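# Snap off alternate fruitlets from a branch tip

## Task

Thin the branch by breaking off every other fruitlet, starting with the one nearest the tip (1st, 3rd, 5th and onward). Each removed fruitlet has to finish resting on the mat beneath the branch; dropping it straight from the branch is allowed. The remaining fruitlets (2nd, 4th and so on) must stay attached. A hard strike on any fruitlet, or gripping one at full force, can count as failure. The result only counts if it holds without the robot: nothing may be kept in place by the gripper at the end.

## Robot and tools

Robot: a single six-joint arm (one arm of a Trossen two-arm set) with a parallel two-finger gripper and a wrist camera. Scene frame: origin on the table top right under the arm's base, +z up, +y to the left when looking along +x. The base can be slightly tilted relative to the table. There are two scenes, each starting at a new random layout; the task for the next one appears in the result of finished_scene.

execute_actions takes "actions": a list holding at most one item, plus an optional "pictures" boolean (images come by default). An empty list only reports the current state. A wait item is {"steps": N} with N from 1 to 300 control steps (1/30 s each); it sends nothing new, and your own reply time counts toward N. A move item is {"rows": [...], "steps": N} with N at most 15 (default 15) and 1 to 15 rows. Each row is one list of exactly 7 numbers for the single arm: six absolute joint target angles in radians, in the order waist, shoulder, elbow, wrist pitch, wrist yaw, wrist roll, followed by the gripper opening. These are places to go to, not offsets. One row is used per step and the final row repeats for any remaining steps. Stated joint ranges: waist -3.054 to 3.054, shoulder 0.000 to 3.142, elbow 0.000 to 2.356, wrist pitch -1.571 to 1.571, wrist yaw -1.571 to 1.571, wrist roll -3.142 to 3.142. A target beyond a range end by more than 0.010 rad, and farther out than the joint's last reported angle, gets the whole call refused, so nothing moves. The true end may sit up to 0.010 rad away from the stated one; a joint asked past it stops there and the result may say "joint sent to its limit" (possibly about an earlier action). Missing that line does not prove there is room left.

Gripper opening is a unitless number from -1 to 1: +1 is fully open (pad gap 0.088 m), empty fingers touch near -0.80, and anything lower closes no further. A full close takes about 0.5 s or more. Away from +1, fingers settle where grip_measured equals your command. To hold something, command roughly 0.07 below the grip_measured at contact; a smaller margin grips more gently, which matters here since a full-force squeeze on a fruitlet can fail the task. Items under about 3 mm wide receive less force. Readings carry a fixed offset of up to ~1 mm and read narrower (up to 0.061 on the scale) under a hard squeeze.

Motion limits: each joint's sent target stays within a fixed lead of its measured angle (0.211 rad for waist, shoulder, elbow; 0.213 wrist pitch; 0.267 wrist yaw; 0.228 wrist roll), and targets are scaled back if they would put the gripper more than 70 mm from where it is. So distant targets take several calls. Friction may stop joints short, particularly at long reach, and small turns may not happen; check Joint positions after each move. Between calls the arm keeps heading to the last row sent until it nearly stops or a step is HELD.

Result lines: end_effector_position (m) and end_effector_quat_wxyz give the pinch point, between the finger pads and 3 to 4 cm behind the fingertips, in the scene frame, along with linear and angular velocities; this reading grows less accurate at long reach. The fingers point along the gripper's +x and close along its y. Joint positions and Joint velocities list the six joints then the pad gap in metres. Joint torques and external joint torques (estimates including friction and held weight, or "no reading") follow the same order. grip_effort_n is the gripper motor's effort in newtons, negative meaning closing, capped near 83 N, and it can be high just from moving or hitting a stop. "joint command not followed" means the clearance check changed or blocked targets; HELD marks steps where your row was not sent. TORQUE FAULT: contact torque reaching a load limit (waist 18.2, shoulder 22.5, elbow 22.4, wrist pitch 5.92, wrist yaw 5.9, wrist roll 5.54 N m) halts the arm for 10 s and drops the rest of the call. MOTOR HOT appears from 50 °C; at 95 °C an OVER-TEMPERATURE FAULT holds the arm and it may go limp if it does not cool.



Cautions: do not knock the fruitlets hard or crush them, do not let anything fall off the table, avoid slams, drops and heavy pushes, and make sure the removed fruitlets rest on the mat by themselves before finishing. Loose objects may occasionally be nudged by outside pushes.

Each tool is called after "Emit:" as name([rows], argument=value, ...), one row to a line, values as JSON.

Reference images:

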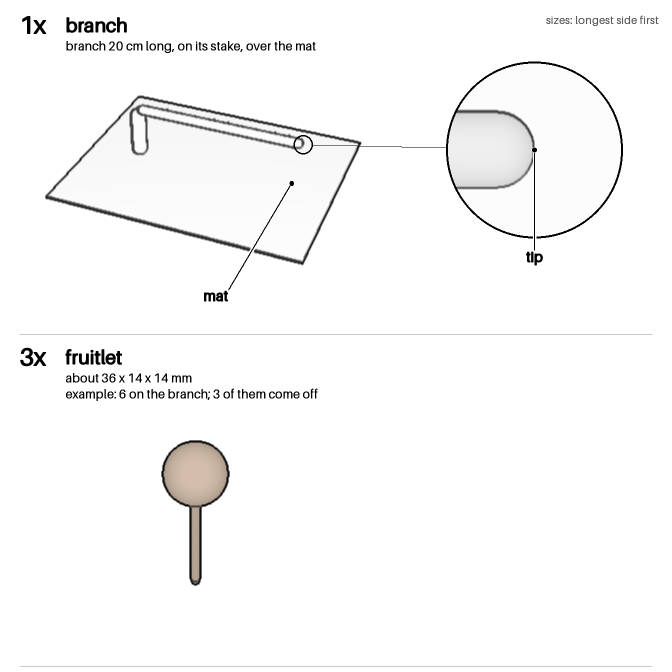

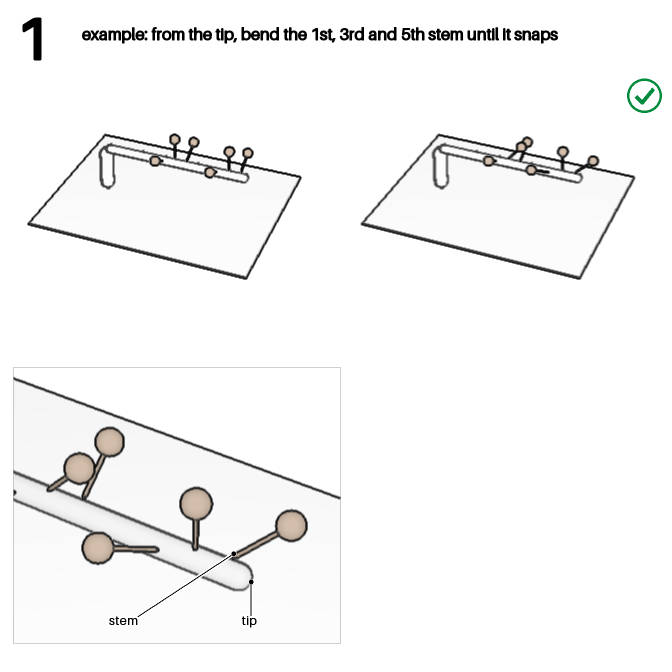

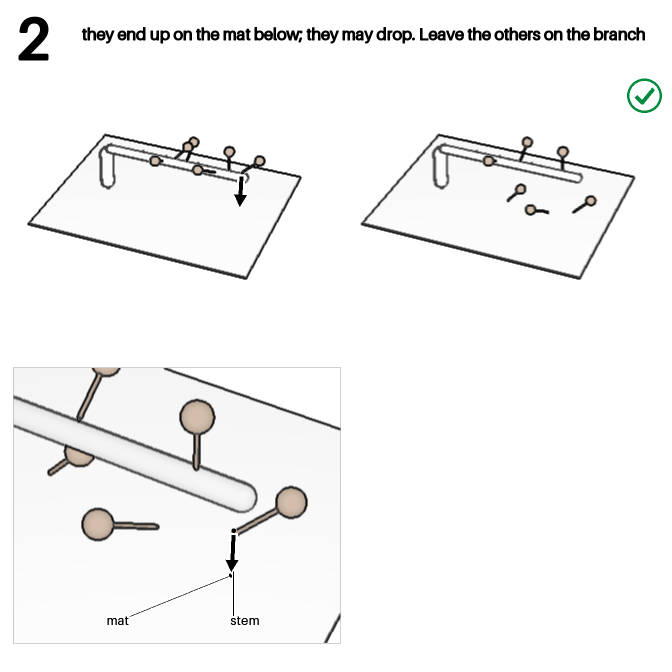

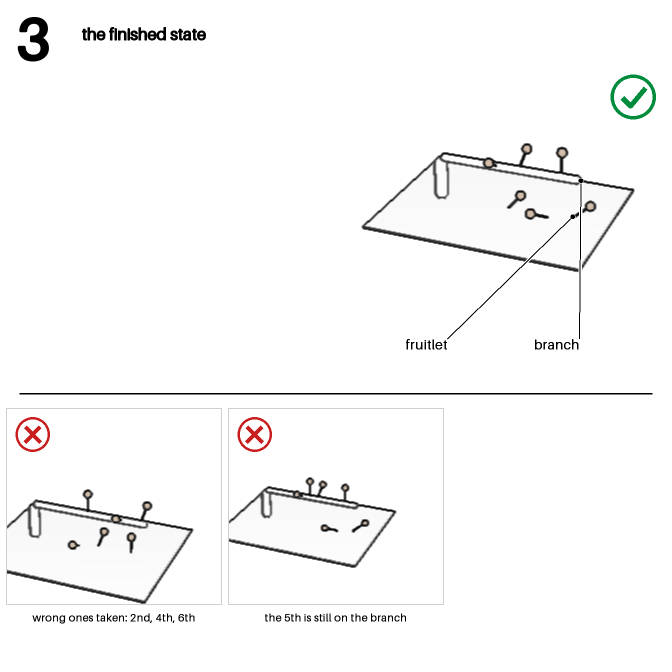

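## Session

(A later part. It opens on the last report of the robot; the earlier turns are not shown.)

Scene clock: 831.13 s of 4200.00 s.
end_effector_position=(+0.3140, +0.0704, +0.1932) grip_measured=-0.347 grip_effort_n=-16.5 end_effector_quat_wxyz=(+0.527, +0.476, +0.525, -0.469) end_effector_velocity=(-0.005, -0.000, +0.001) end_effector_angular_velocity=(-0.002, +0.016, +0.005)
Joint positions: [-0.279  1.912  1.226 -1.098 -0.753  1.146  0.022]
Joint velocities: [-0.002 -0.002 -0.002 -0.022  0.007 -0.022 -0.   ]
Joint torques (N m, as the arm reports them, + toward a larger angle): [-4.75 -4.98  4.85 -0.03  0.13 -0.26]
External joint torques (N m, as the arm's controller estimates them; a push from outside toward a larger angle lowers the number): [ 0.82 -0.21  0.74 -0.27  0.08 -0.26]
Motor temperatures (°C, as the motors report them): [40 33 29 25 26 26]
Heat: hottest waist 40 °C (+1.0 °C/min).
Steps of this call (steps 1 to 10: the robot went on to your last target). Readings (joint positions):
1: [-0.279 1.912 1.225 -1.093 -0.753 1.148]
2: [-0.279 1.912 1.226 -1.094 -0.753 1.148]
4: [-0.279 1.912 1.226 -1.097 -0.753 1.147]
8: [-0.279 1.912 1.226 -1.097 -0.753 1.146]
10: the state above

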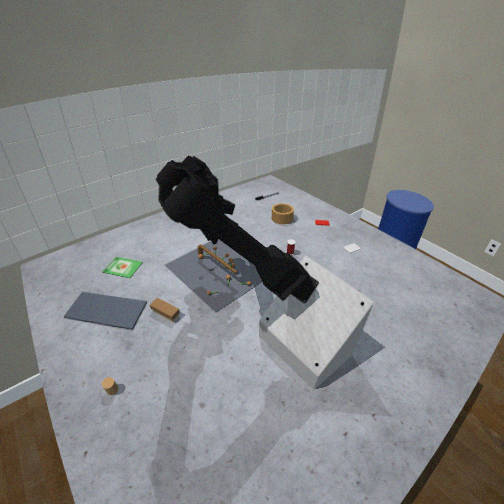

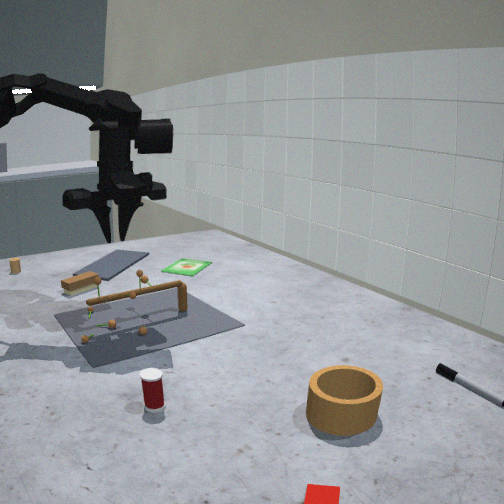

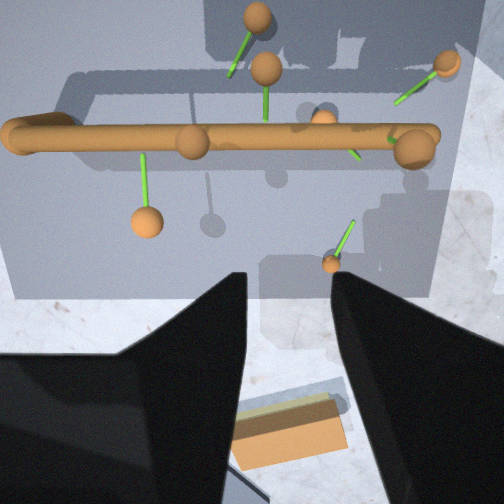

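Emit:
execute_actions([
  {"steps":45},
])

Emit:
zoom_image(camera="cam_low", region=[40, 250, 260, 380])

Scene clock: 836.77 s of 4200.00 s.
end_effector_position=(+0.3140, +0.0704, +0.1932) grip_measured=-0.347 grip_effort_n=-16.5 end_effector_quat_wxyz=(+0.527, +0.476, +0.525, -0.468) end_effector_velocity=(-0.002, -0.001, +0.001) end_effector_angular_velocity=(-0.005, +0.006, +0.015)
Joint positions: [-0.279  1.912  1.226 -1.098 -0.753  1.146  0.022]
Joint velocities: [-0.002 -0.002 -0.002 -0.007  0.007 -0.022 -0.   ]
Joint torques (N m, as the arm reports them, + toward a larger angle): [-4.75 -5.    4.84 -0.03  0.13 -0.26]
External joint torques (N m, as the arm's controller estimates them; a push from outside toward a larger angle lowers the number): [ 0.81 -0.22  0.73 -0.26  0.08 -0.25]
Motor temperatures (°C, as the motors report them): [40 33 30 25 26 26]
Heat: hottest waist 40 °C (+0.0 °C/min).
Steps of this call (steps 1 to 15: the robot went on to your last target; steps 16 to 90: nothing new was sent; then 2.63 s passed at rest). Readings (joint positions):
1: [-0.279 1.912 1.226 -1.098 -0.753 1.146]
2: [-0.279 1.912 1.226 -1.098 -0.753 1.146]
4: [-0.279 1.912 1.226 -1.098 -0.753 1.146]
8: [-0.279 1.912 1.226 -1.098 -0.753 1.146]
90: the state above
The arm was judged still, so your last target was given up. Only a new action makes it travel on or press farther. Fingers that are still opening or closing keep moving.

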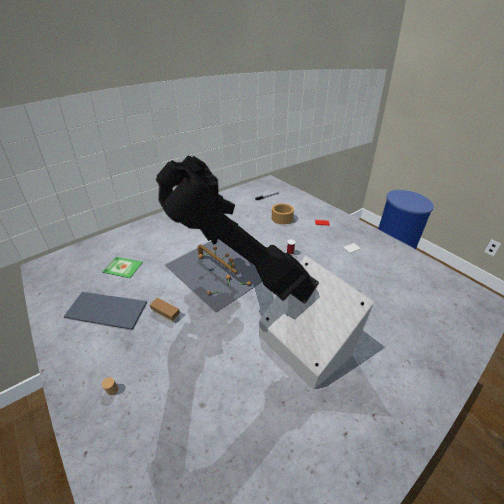

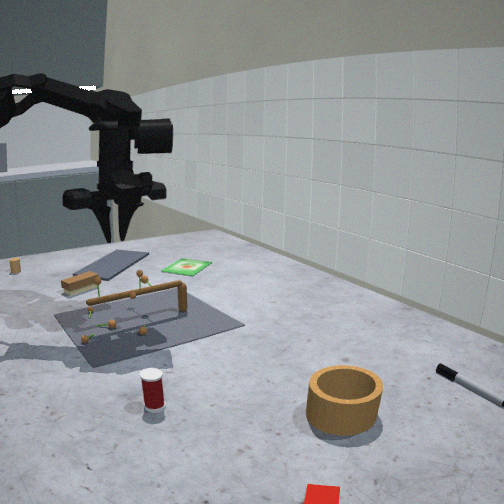

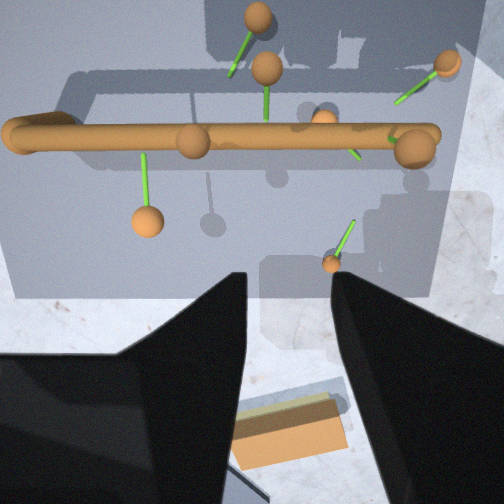

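Region (40, 250, 260, 380) of cam_low's 504x504 image, scaled by 2.291, with more detail than that image has; it fills the top 298 rows of this view, and the rest is white.

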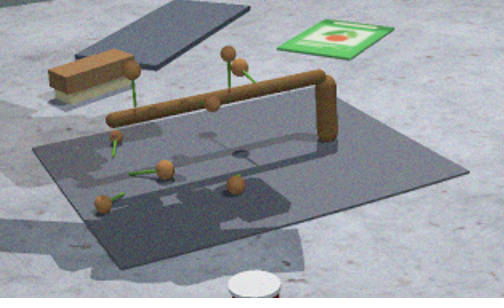

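Emit:
finished_scene(scene=1)

The scene is finished: the task was done.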